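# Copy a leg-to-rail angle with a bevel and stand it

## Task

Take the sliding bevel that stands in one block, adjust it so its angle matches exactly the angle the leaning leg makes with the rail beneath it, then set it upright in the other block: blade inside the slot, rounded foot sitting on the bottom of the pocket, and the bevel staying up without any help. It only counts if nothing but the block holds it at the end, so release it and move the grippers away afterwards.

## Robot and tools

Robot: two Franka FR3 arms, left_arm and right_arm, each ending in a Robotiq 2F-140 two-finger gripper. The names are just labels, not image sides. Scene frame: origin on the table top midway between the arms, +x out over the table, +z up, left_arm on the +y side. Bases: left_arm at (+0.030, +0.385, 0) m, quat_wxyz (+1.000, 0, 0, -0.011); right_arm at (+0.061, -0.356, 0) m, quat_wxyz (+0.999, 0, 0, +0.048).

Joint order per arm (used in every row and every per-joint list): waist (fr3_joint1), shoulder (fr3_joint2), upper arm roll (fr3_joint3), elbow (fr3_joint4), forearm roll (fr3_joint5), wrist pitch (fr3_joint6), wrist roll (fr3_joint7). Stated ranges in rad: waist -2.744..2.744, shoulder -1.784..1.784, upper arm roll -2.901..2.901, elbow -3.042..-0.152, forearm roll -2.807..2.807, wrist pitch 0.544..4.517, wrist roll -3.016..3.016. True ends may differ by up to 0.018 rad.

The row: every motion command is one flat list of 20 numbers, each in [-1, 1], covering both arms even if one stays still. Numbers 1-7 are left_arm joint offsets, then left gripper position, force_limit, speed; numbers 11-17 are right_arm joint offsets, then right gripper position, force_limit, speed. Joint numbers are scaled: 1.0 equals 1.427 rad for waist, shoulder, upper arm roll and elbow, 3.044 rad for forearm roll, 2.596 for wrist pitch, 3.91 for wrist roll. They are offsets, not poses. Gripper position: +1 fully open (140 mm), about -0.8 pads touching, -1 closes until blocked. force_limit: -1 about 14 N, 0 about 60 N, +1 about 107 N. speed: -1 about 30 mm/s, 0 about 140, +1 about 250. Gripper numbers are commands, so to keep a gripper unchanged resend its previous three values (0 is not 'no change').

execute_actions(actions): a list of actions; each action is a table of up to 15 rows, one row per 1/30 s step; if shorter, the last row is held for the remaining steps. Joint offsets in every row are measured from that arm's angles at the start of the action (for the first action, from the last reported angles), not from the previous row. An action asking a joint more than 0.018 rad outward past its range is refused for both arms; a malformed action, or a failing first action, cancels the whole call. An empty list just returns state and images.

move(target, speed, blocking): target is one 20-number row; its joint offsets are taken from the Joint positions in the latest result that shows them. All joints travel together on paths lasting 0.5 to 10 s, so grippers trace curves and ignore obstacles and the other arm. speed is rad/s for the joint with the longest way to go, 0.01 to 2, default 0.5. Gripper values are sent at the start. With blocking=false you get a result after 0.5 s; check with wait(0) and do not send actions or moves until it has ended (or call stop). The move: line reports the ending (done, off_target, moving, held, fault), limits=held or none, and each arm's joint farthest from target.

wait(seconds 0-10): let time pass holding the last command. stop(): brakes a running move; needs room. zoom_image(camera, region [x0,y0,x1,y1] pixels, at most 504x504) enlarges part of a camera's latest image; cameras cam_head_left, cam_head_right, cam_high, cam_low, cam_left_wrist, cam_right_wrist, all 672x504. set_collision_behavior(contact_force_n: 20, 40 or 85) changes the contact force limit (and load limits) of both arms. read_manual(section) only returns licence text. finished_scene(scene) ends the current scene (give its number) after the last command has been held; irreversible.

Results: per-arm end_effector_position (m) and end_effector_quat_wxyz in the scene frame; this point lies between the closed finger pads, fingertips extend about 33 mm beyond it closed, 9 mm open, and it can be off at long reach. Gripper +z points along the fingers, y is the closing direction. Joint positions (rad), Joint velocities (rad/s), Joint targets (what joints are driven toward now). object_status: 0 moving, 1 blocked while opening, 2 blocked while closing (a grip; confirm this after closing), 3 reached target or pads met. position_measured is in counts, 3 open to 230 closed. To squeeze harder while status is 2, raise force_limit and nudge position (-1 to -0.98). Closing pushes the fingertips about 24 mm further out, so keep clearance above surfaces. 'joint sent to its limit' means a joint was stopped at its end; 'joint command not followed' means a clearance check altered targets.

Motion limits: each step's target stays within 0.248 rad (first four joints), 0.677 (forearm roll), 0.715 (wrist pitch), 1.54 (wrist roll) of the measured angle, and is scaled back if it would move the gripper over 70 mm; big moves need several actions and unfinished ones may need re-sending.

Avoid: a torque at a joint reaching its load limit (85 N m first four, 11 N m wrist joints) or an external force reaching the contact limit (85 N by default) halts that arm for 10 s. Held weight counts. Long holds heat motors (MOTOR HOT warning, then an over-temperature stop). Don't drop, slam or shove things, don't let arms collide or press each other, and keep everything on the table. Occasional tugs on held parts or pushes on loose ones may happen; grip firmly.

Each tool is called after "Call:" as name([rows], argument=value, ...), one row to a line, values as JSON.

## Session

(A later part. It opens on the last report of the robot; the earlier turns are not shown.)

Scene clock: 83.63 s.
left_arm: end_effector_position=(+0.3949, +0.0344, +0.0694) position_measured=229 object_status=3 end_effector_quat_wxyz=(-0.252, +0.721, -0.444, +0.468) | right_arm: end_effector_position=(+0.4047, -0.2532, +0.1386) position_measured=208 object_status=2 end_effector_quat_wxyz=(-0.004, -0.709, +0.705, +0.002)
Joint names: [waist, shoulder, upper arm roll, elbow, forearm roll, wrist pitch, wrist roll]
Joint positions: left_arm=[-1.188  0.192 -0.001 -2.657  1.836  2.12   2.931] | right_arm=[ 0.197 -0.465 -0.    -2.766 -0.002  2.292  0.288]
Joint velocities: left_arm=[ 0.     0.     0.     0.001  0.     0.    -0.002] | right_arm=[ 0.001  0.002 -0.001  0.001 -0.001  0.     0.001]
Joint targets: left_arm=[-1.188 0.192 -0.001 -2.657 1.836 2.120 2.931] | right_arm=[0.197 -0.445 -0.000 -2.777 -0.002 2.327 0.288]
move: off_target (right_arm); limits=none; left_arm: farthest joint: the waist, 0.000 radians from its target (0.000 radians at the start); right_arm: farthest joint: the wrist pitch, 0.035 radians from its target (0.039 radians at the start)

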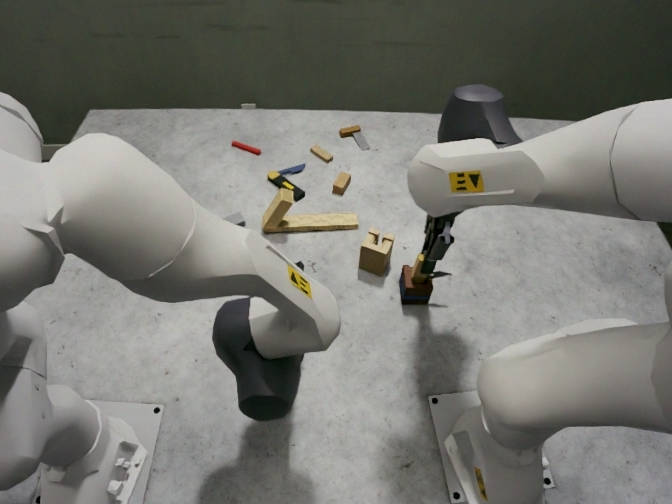

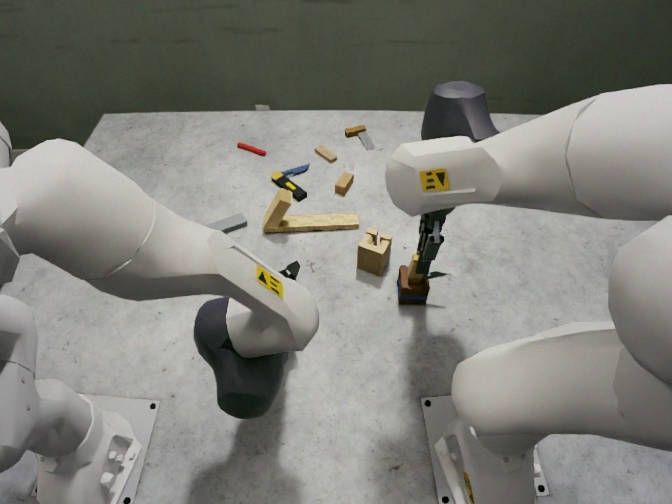

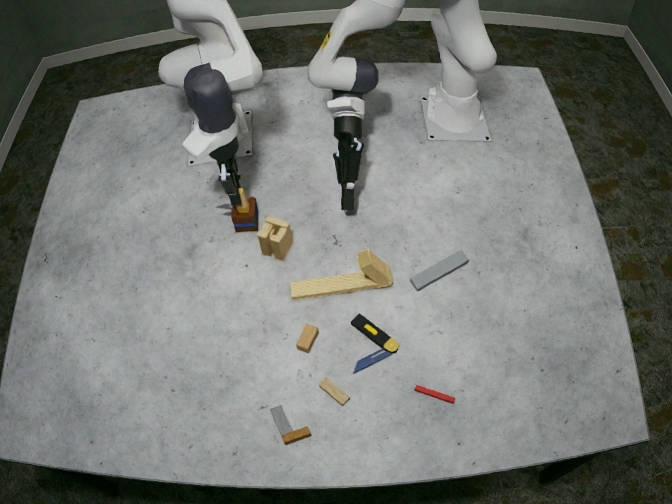

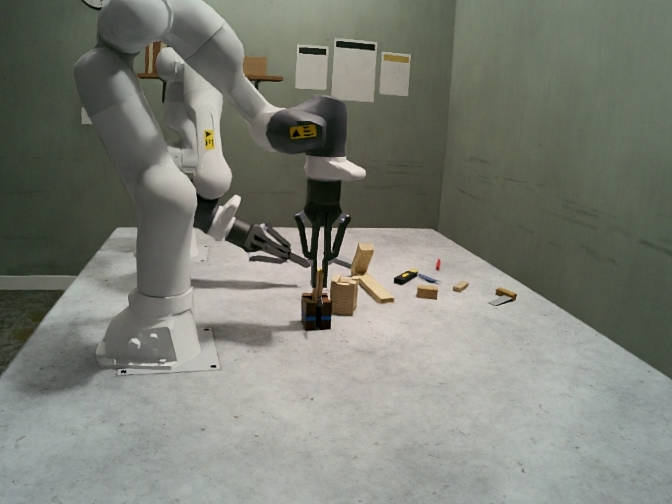

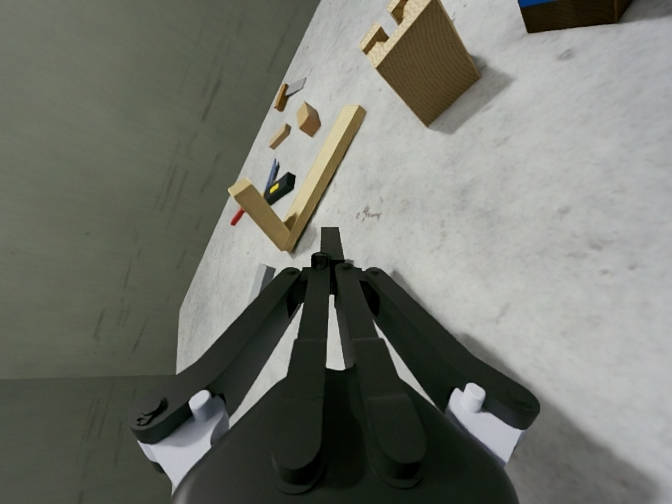

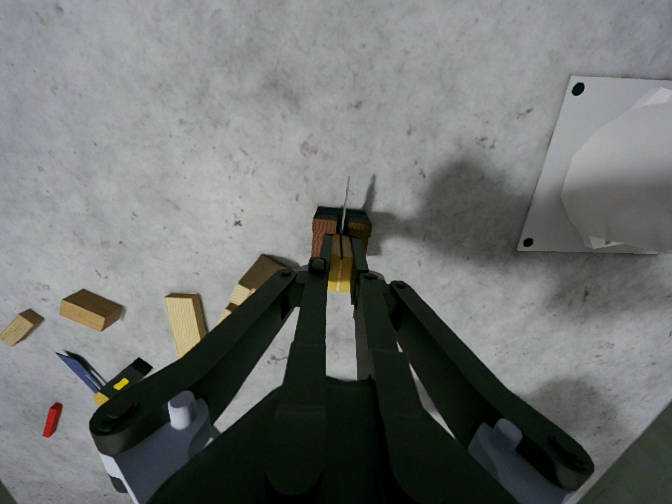

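Call:
move(target=[0,0,0,0,0,0,0,-0.8,0,0,0,-0.0169,0,0.0122,0,-0.0165,0,-1,0.3,-0.6], speed=0.07)

Call:
zoom_image(camera="cam_right_wrist", region=[310,200,380,260])

Call:
zoom_image(camera="cam_low", region=[290,260,350,335])

Call:
zoom_image(camera="cam_high", region=[220,185,300,265])

Call:
zoom_image(camera="cam_head_right", region=[385,245,455,310])

Scene clock: 85.33 s.
left_arm: end_effector_position=(+0.3949, +0.0344, +0.0694) position_measured=229 object_status=3 end_effector_quat_wxyz=(-0.252, +0.721, -0.444, +0.468) | right_arm: end_effector_position=(+0.4043, -0.2533, +0.1500) position_measured=208 object_status=2 end_effector_quat_wxyz=(-0.005, -0.709, +0.705, +0.002)
Joint names: [waist, shoulder, upper arm roll, elbow, forearm roll, wrist pitch, wrist roll]
Joint positions: left_arm=[-1.188  0.192 -0.001 -2.657  1.836  2.12   2.931] | right_arm=[ 0.197 -0.487 -0.    -2.75  -0.002  2.252  0.288]
Joint velocities: left_arm=[ 0.001  0.001 -0.     0.     0.001  0.     0.   ] | right_arm=[-0.001 -0.     0.    -0.     0.    -0.004  0.001]
Joint targets: left_arm=[-1.188 0.192 -0.001 -2.657 1.836 2.120 2.931] | right_arm=[0.197 -0.489 -0.000 -2.748 -0.002 2.249 0.288]
move: done; limits=none; left_arm: farthest joint: the waist, 0.000 radians from its target (0.000 radians at the start); right_arm: farthest joint: the wrist pitch, 0.003 radians from its target (0.042 radians at the start)

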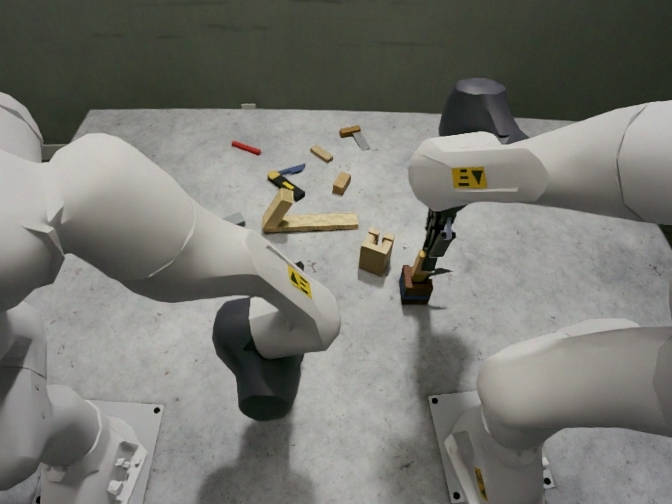

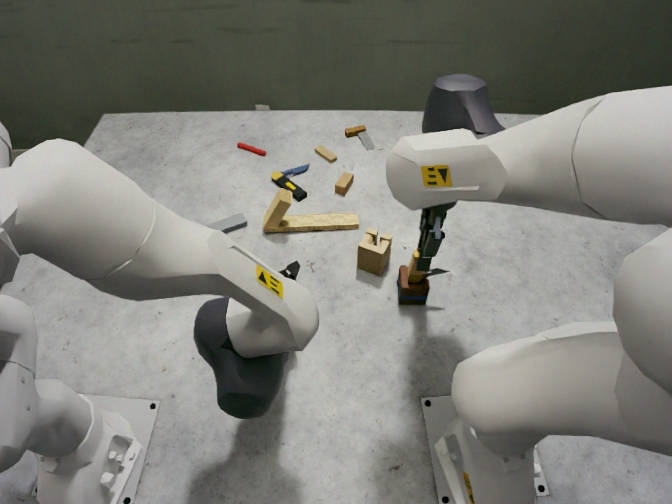

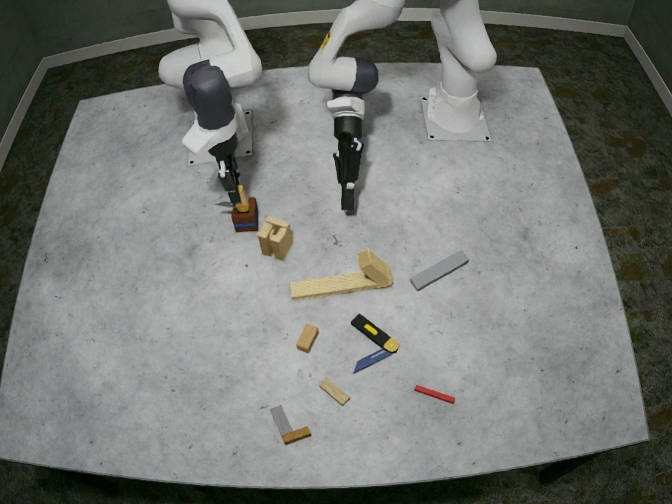

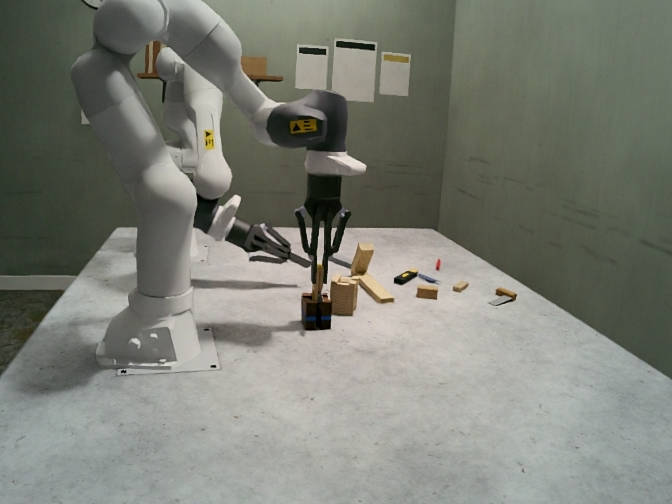

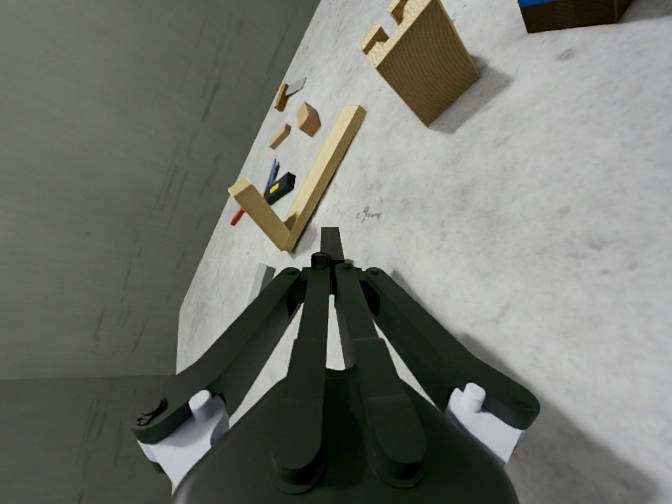

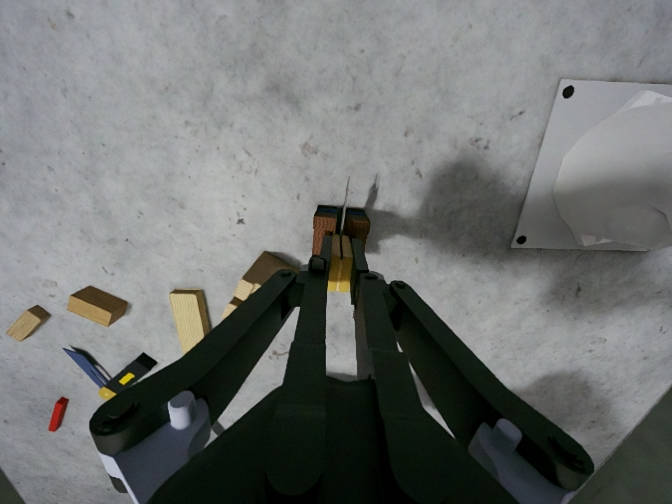

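Region (310, 200, 380, 260) of cam_right_wrist's 672x504 image, scaled by 7.200, with more detail than that image has; it fills the top 432 rows of this view, and the rest is white.

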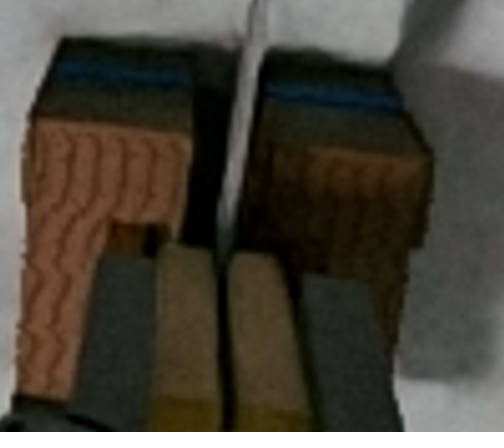

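Region (290, 260, 350, 335) of cam_low's 672x504 image, scaled by 6.720, with more detail than that image has; it fills the left 403 columns of this view, and the rest is white.

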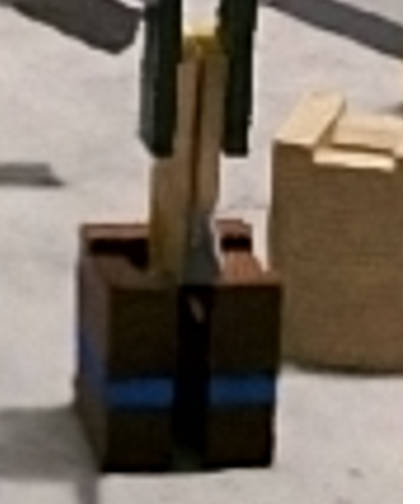

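Region (220, 185, 300, 265) of cam_high's 672x504 image, scaled by 6.300, with more detail than that image has.

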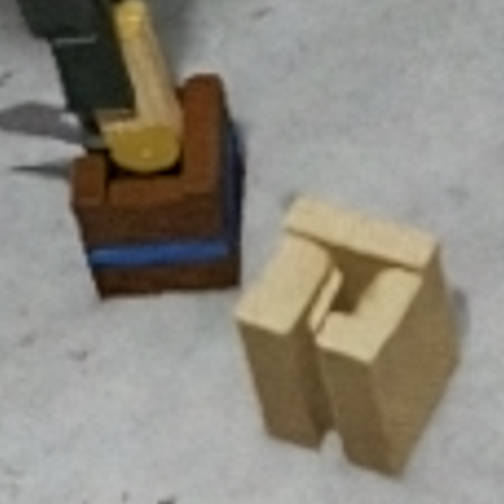

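Region (385, 245, 455, 310) of cam_head_right's 672x504 image, scaled by 7.200, with more detail than that image has; it fills the top 468 rows of this view, and the rest is white.

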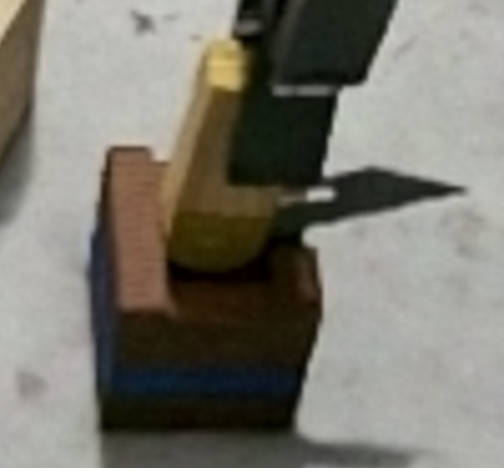

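Call:
move(target=[0,0,0,0,0,0,0,-0.8,0,0,0,0.0172,0,-0.012,0,0.0178,0,-1,0.3,-0.6], speed=0.05)

Call:
execute_actions([
  [[0,0,0,0,0,0,0,-0.8,0,0,0,0,0,0,0,0,0,-0.4,0.3,-1]],
  [[0,0,0,0,0,0,0,-0.8,0,0,0,0,0,0,0,0,0,-0.15,0.3,-0.8]],
])

Call:
zoom_image(camera="cam_head_right", region=[385,245,455,310])

Call:
zoom_image(camera="cam_right_wrist", region=[280,170,410,300])

Scene clock: 86.97 s.
left_arm: end_effector_position=(+0.3949, +0.0344, +0.0694) position_measured=229 object_status=3 end_effector_quat_wxyz=(-0.252, +0.721, -0.444, +0.468) | right_arm: end_effector_position=(+0.4039, -0.2534, +0.1387) position_measured=208 object_status=2 end_effector_quat_wxyz=(-0.005, -0.709, +0.705, +0.002)
Joint names: [waist, shoulder, upper arm roll, elbow, forearm roll, wrist pitch, wrist roll]
Joint positions: left_arm=[-1.188  0.192 -0.001 -2.657  1.836  2.12   2.931] | right_arm=[ 0.197 -0.466 -0.    -2.765 -0.002  2.288  0.288]
Joint velocities: left_arm=[ 0.001 -0.001  0.001 -0.001 -0.001  0.002  0.001] | right_arm=[ 0.    -0.     0.    -0.001 -0.002 -0.    -0.001]
Joint targets: left_arm=[-1.188 0.192 -0.001 -2.657 1.836 2.120 2.931] | right_arm=[0.197 -0.463 -0.000 -2.767 -0.002 2.299 0.288]
move: done; limits=none; left_arm: farthest joint: the waist, 0.000 radians from its target (0.000 radians at the start); right_arm: farthest joint: the wrist pitch, 0.010 radians from its target (0.046 radians at the start)

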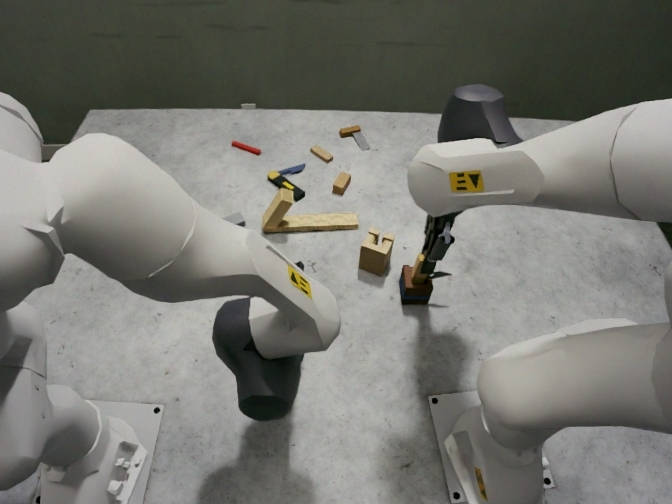

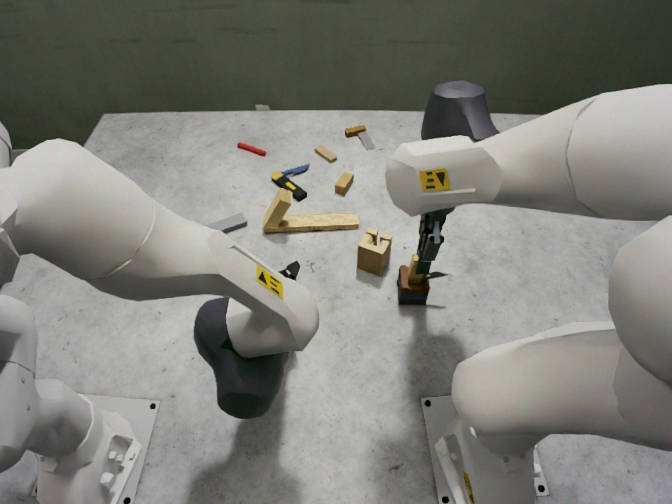

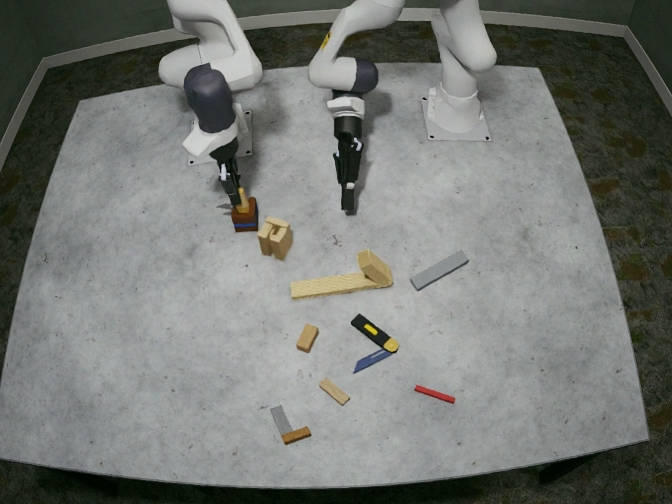

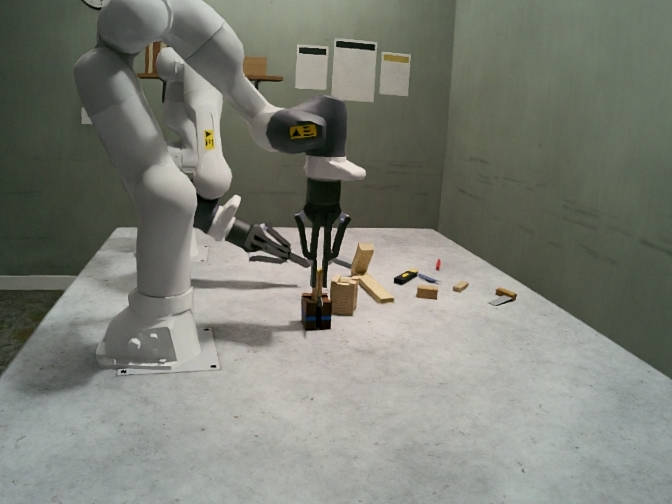

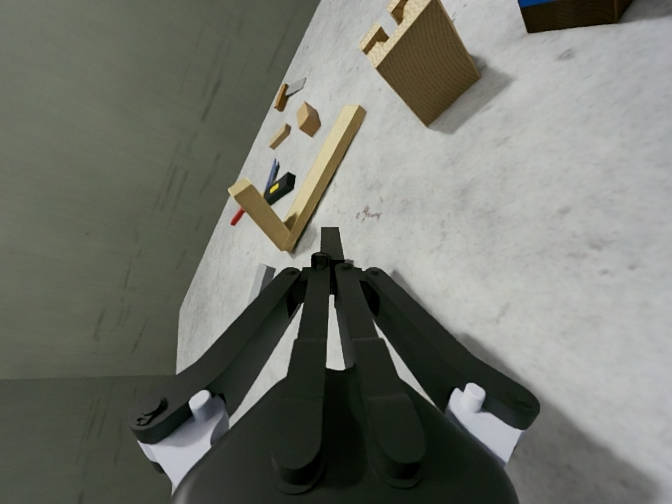

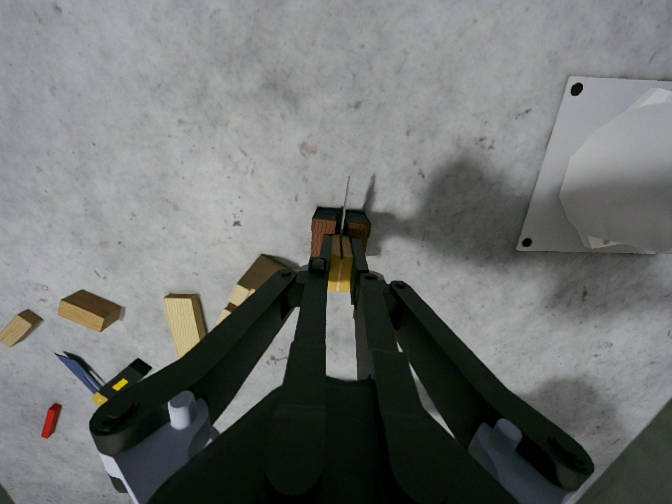

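Scene clock: 87.97 s.
left_arm: end_effector_position=(+0.3949, +0.0344, +0.0694) position_measured=229 object_status=3 end_effector_quat_wxyz=(-0.252, +0.721, -0.444, +0.468) | right_arm: end_effector_position=(+0.4039, -0.2534, +0.1388) position_measured=148 object_status=0 end_effector_quat_wxyz=(-0.005, -0.709, +0.705, +0.002)
Joint names: [waist, shoulder, upper arm roll, elbow, forearm roll, wrist pitch, wrist roll]
Joint positions: left_arm=[-1.188  0.192 -0.001 -2.657  1.836  2.12   2.931] | right_arm=[ 0.197 -0.466 -0.    -2.765 -0.002  2.288  0.288]
Joint velocities: left_arm=[ 0.    -0.    -0.001  0.     0.    -0.001 -0.   ] | right_arm=[-0.001  0.001 -0.    -0.001 -0.002  0.001 -0.001]
Joint targets: left_arm=[-1.188 0.192 -0.001 -2.657 1.836 2.120 2.931] | right_arm=[0.197 -0.466 -0.000 -2.765 -0.002 2.288 0.288]

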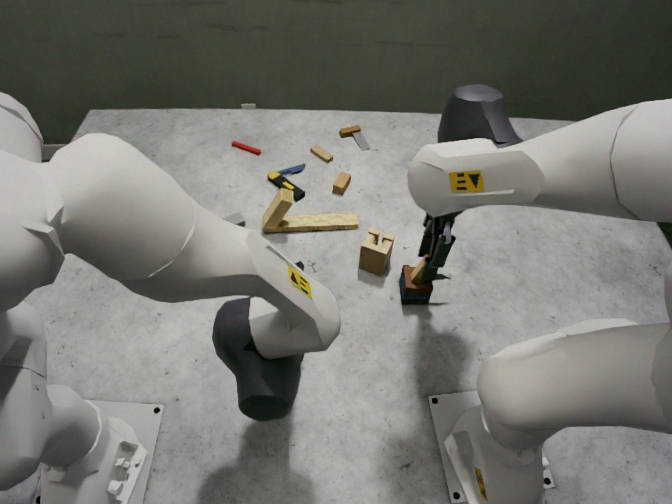

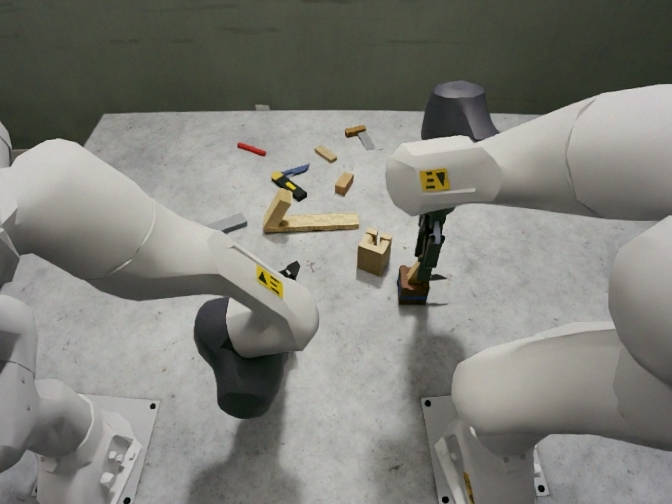

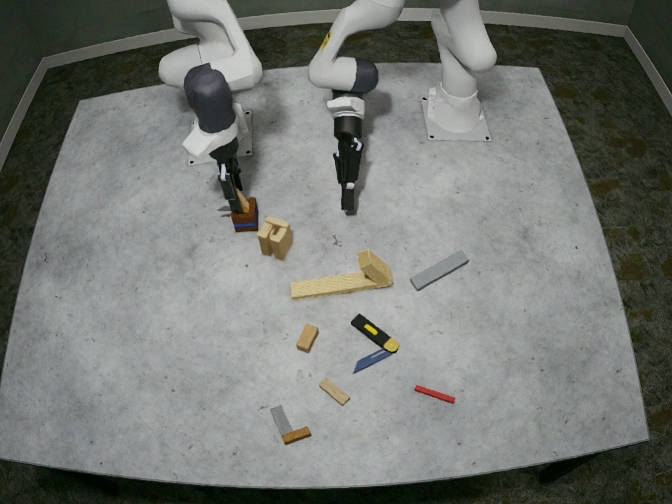

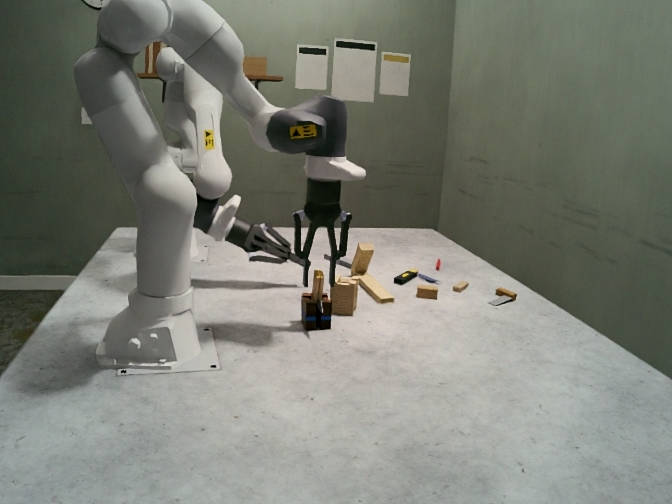

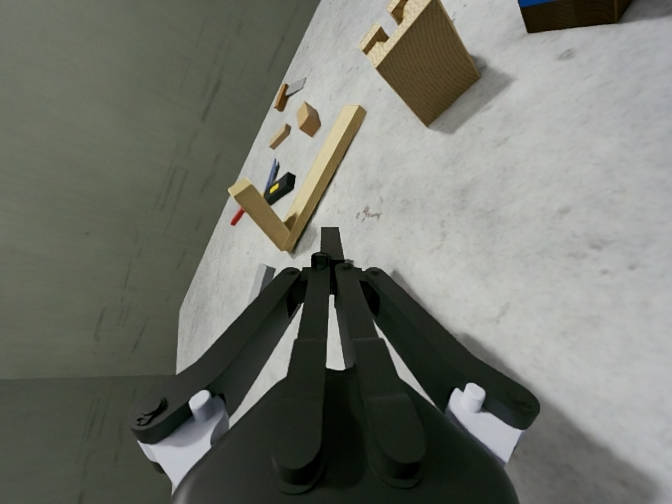

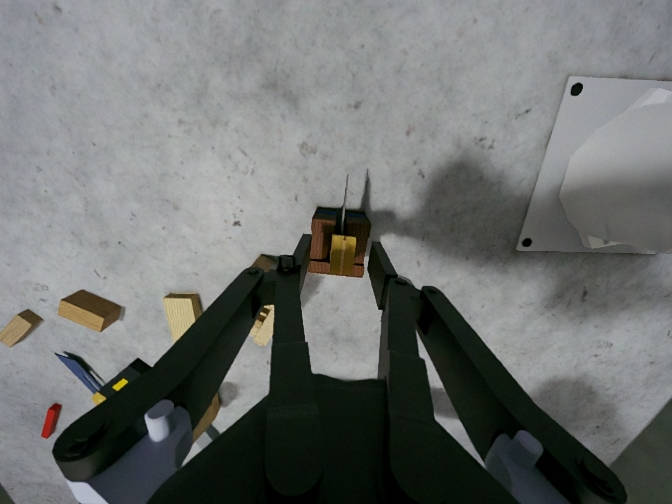

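Region (385, 245, 455, 310) of cam_head_right's 672x504 image, scaled by 7.200, with more detail than that image has; it fills the top 468 rows of this view, and the rest is white.

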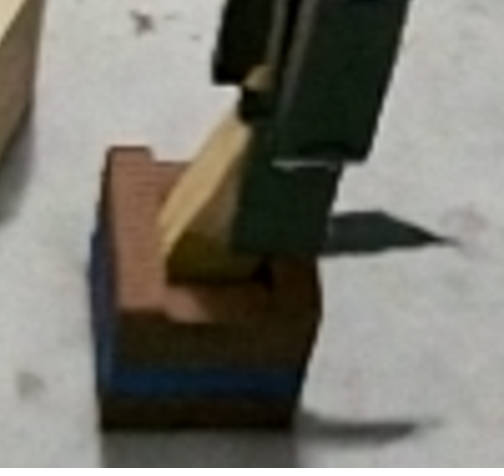

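Region (280, 170, 410, 300) of cam_right_wrist's 672x504 image, scaled by 3.877, with more detail than that image has.

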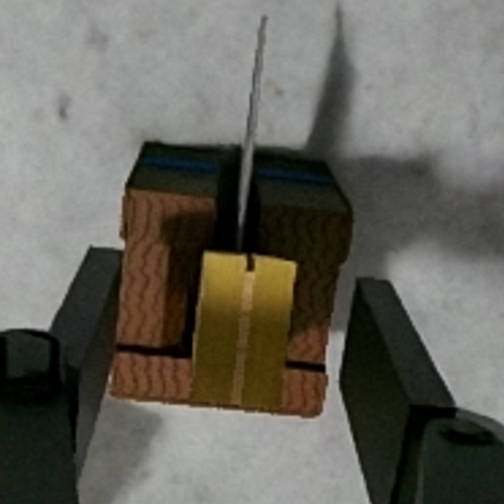

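It tipped to rest against the front wall. Retreat and check.

Call:
move(target=[0,0,0,0,0,0,0,-0.8,0,0,0,-0.19,0,0.2,0,-0.21,0,-0.15,0.3,-0.8], speed=0.5)

Call:
zoom_image(camera="cam_head_right", region=[385,235,460,310])

Call:
zoom_image(camera="cam_low", region=[285,260,355,335])

Scene clock: 90.23 s.
left_arm: end_effector_position=(+0.3949, +0.0344, +0.0694) position_measured=229 object_status=3 end_effector_quat_wxyz=(-0.252, +0.721, -0.444, +0.468) | right_arm: end_effector_position=(+0.3777, -0.2615, +0.3193) position_measured=148 object_status=3 end_effector_quat_wxyz=(+0.001, -0.709, +0.705, -0.001)
Joint names: [waist, shoulder, upper arm roll, elbow, forearm roll, wrist pitch, wrist roll]
Joint positions: left_arm=[-1.188  0.192 -0.001 -2.657  1.836  2.12   2.931] | right_arm=[ 0.197 -0.737 -0.    -2.481 -0.002  1.747  0.288]
Joint velocities: left_arm=[ 0.     0.    -0.    -0.    -0.     0.     0.001] | right_arm=[ 0.001  0.     0.001  0.001 -0.001 -0.004 -0.   ]
Joint targets: left_arm=[-1.188 0.192 -0.001 -2.657 1.836 2.120 2.931] | right_arm=[0.197 -0.737 -0.000 -2.480 -0.002 1.743 0.288]
move: done; limits=none; left_arm: farthest joint: the waist, 0.000 radians from its target (0.000 radians at the start); right_arm: farthest joint: the wrist pitch, 0.004 radians from its target (0.545 radians at the start)

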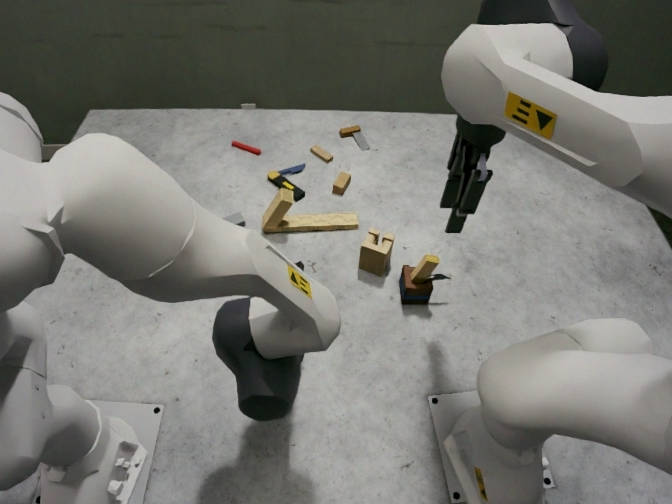

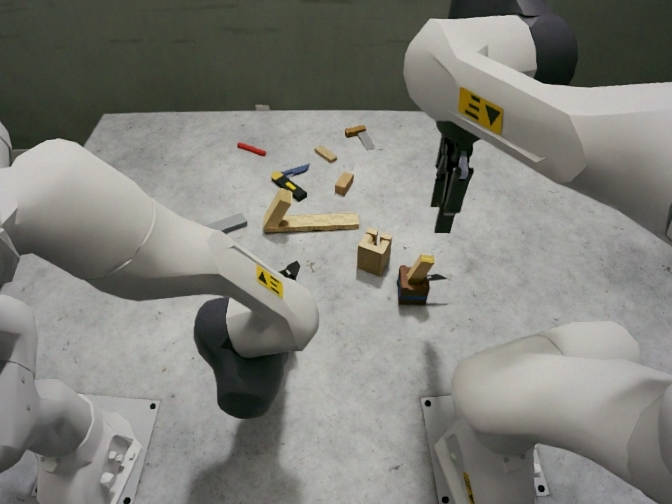

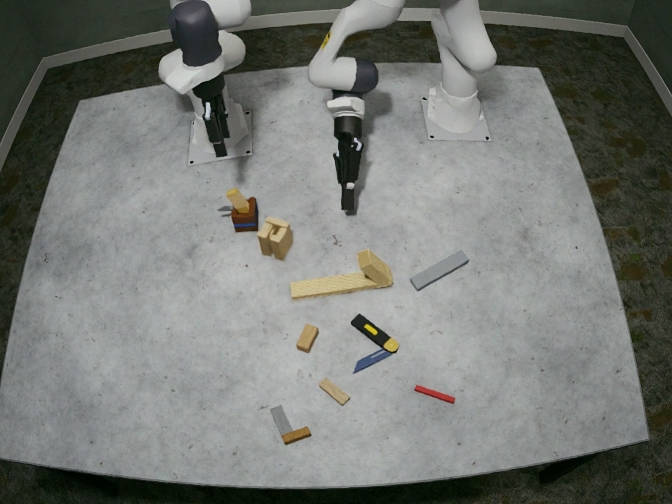

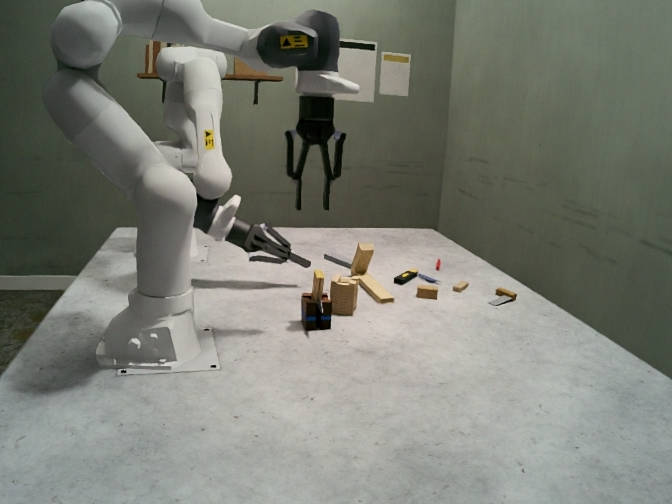

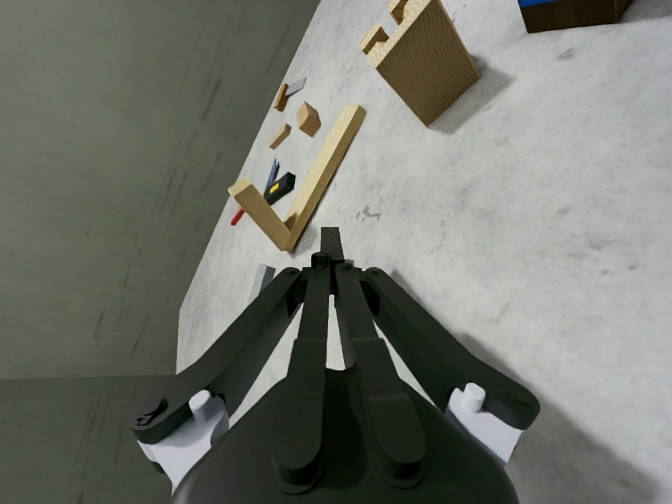

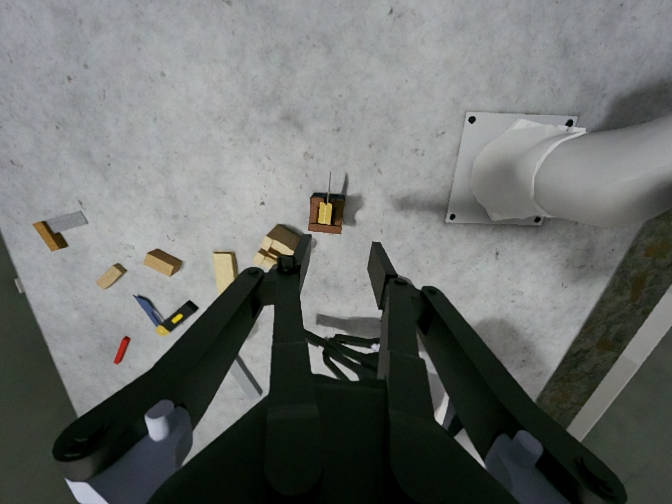

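Region (385, 235, 460, 310) of cam_head_right's 672x504 image, scaled by 6.720, with more detail than that image has.

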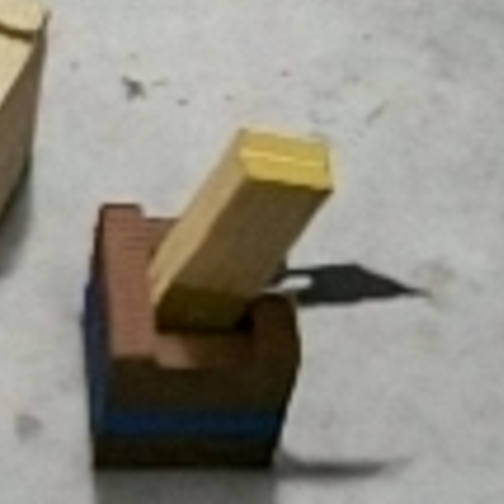

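Region (285, 260, 355, 335) of cam_low's 672x504 image, scaled by 6.720, with more detail than that image has; it fills the left 470 columns of this view, and the rest is white.

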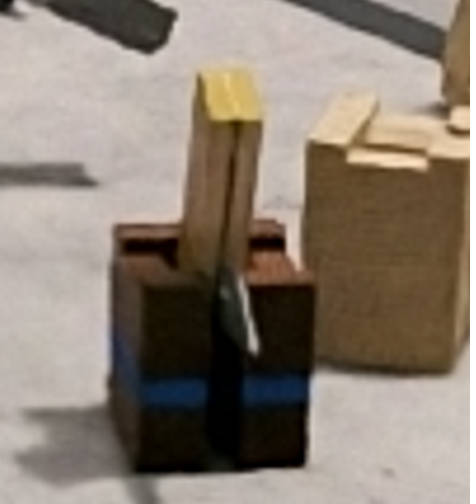

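Call:
finished_scene(scene=1)

The scene is finished: the task was done.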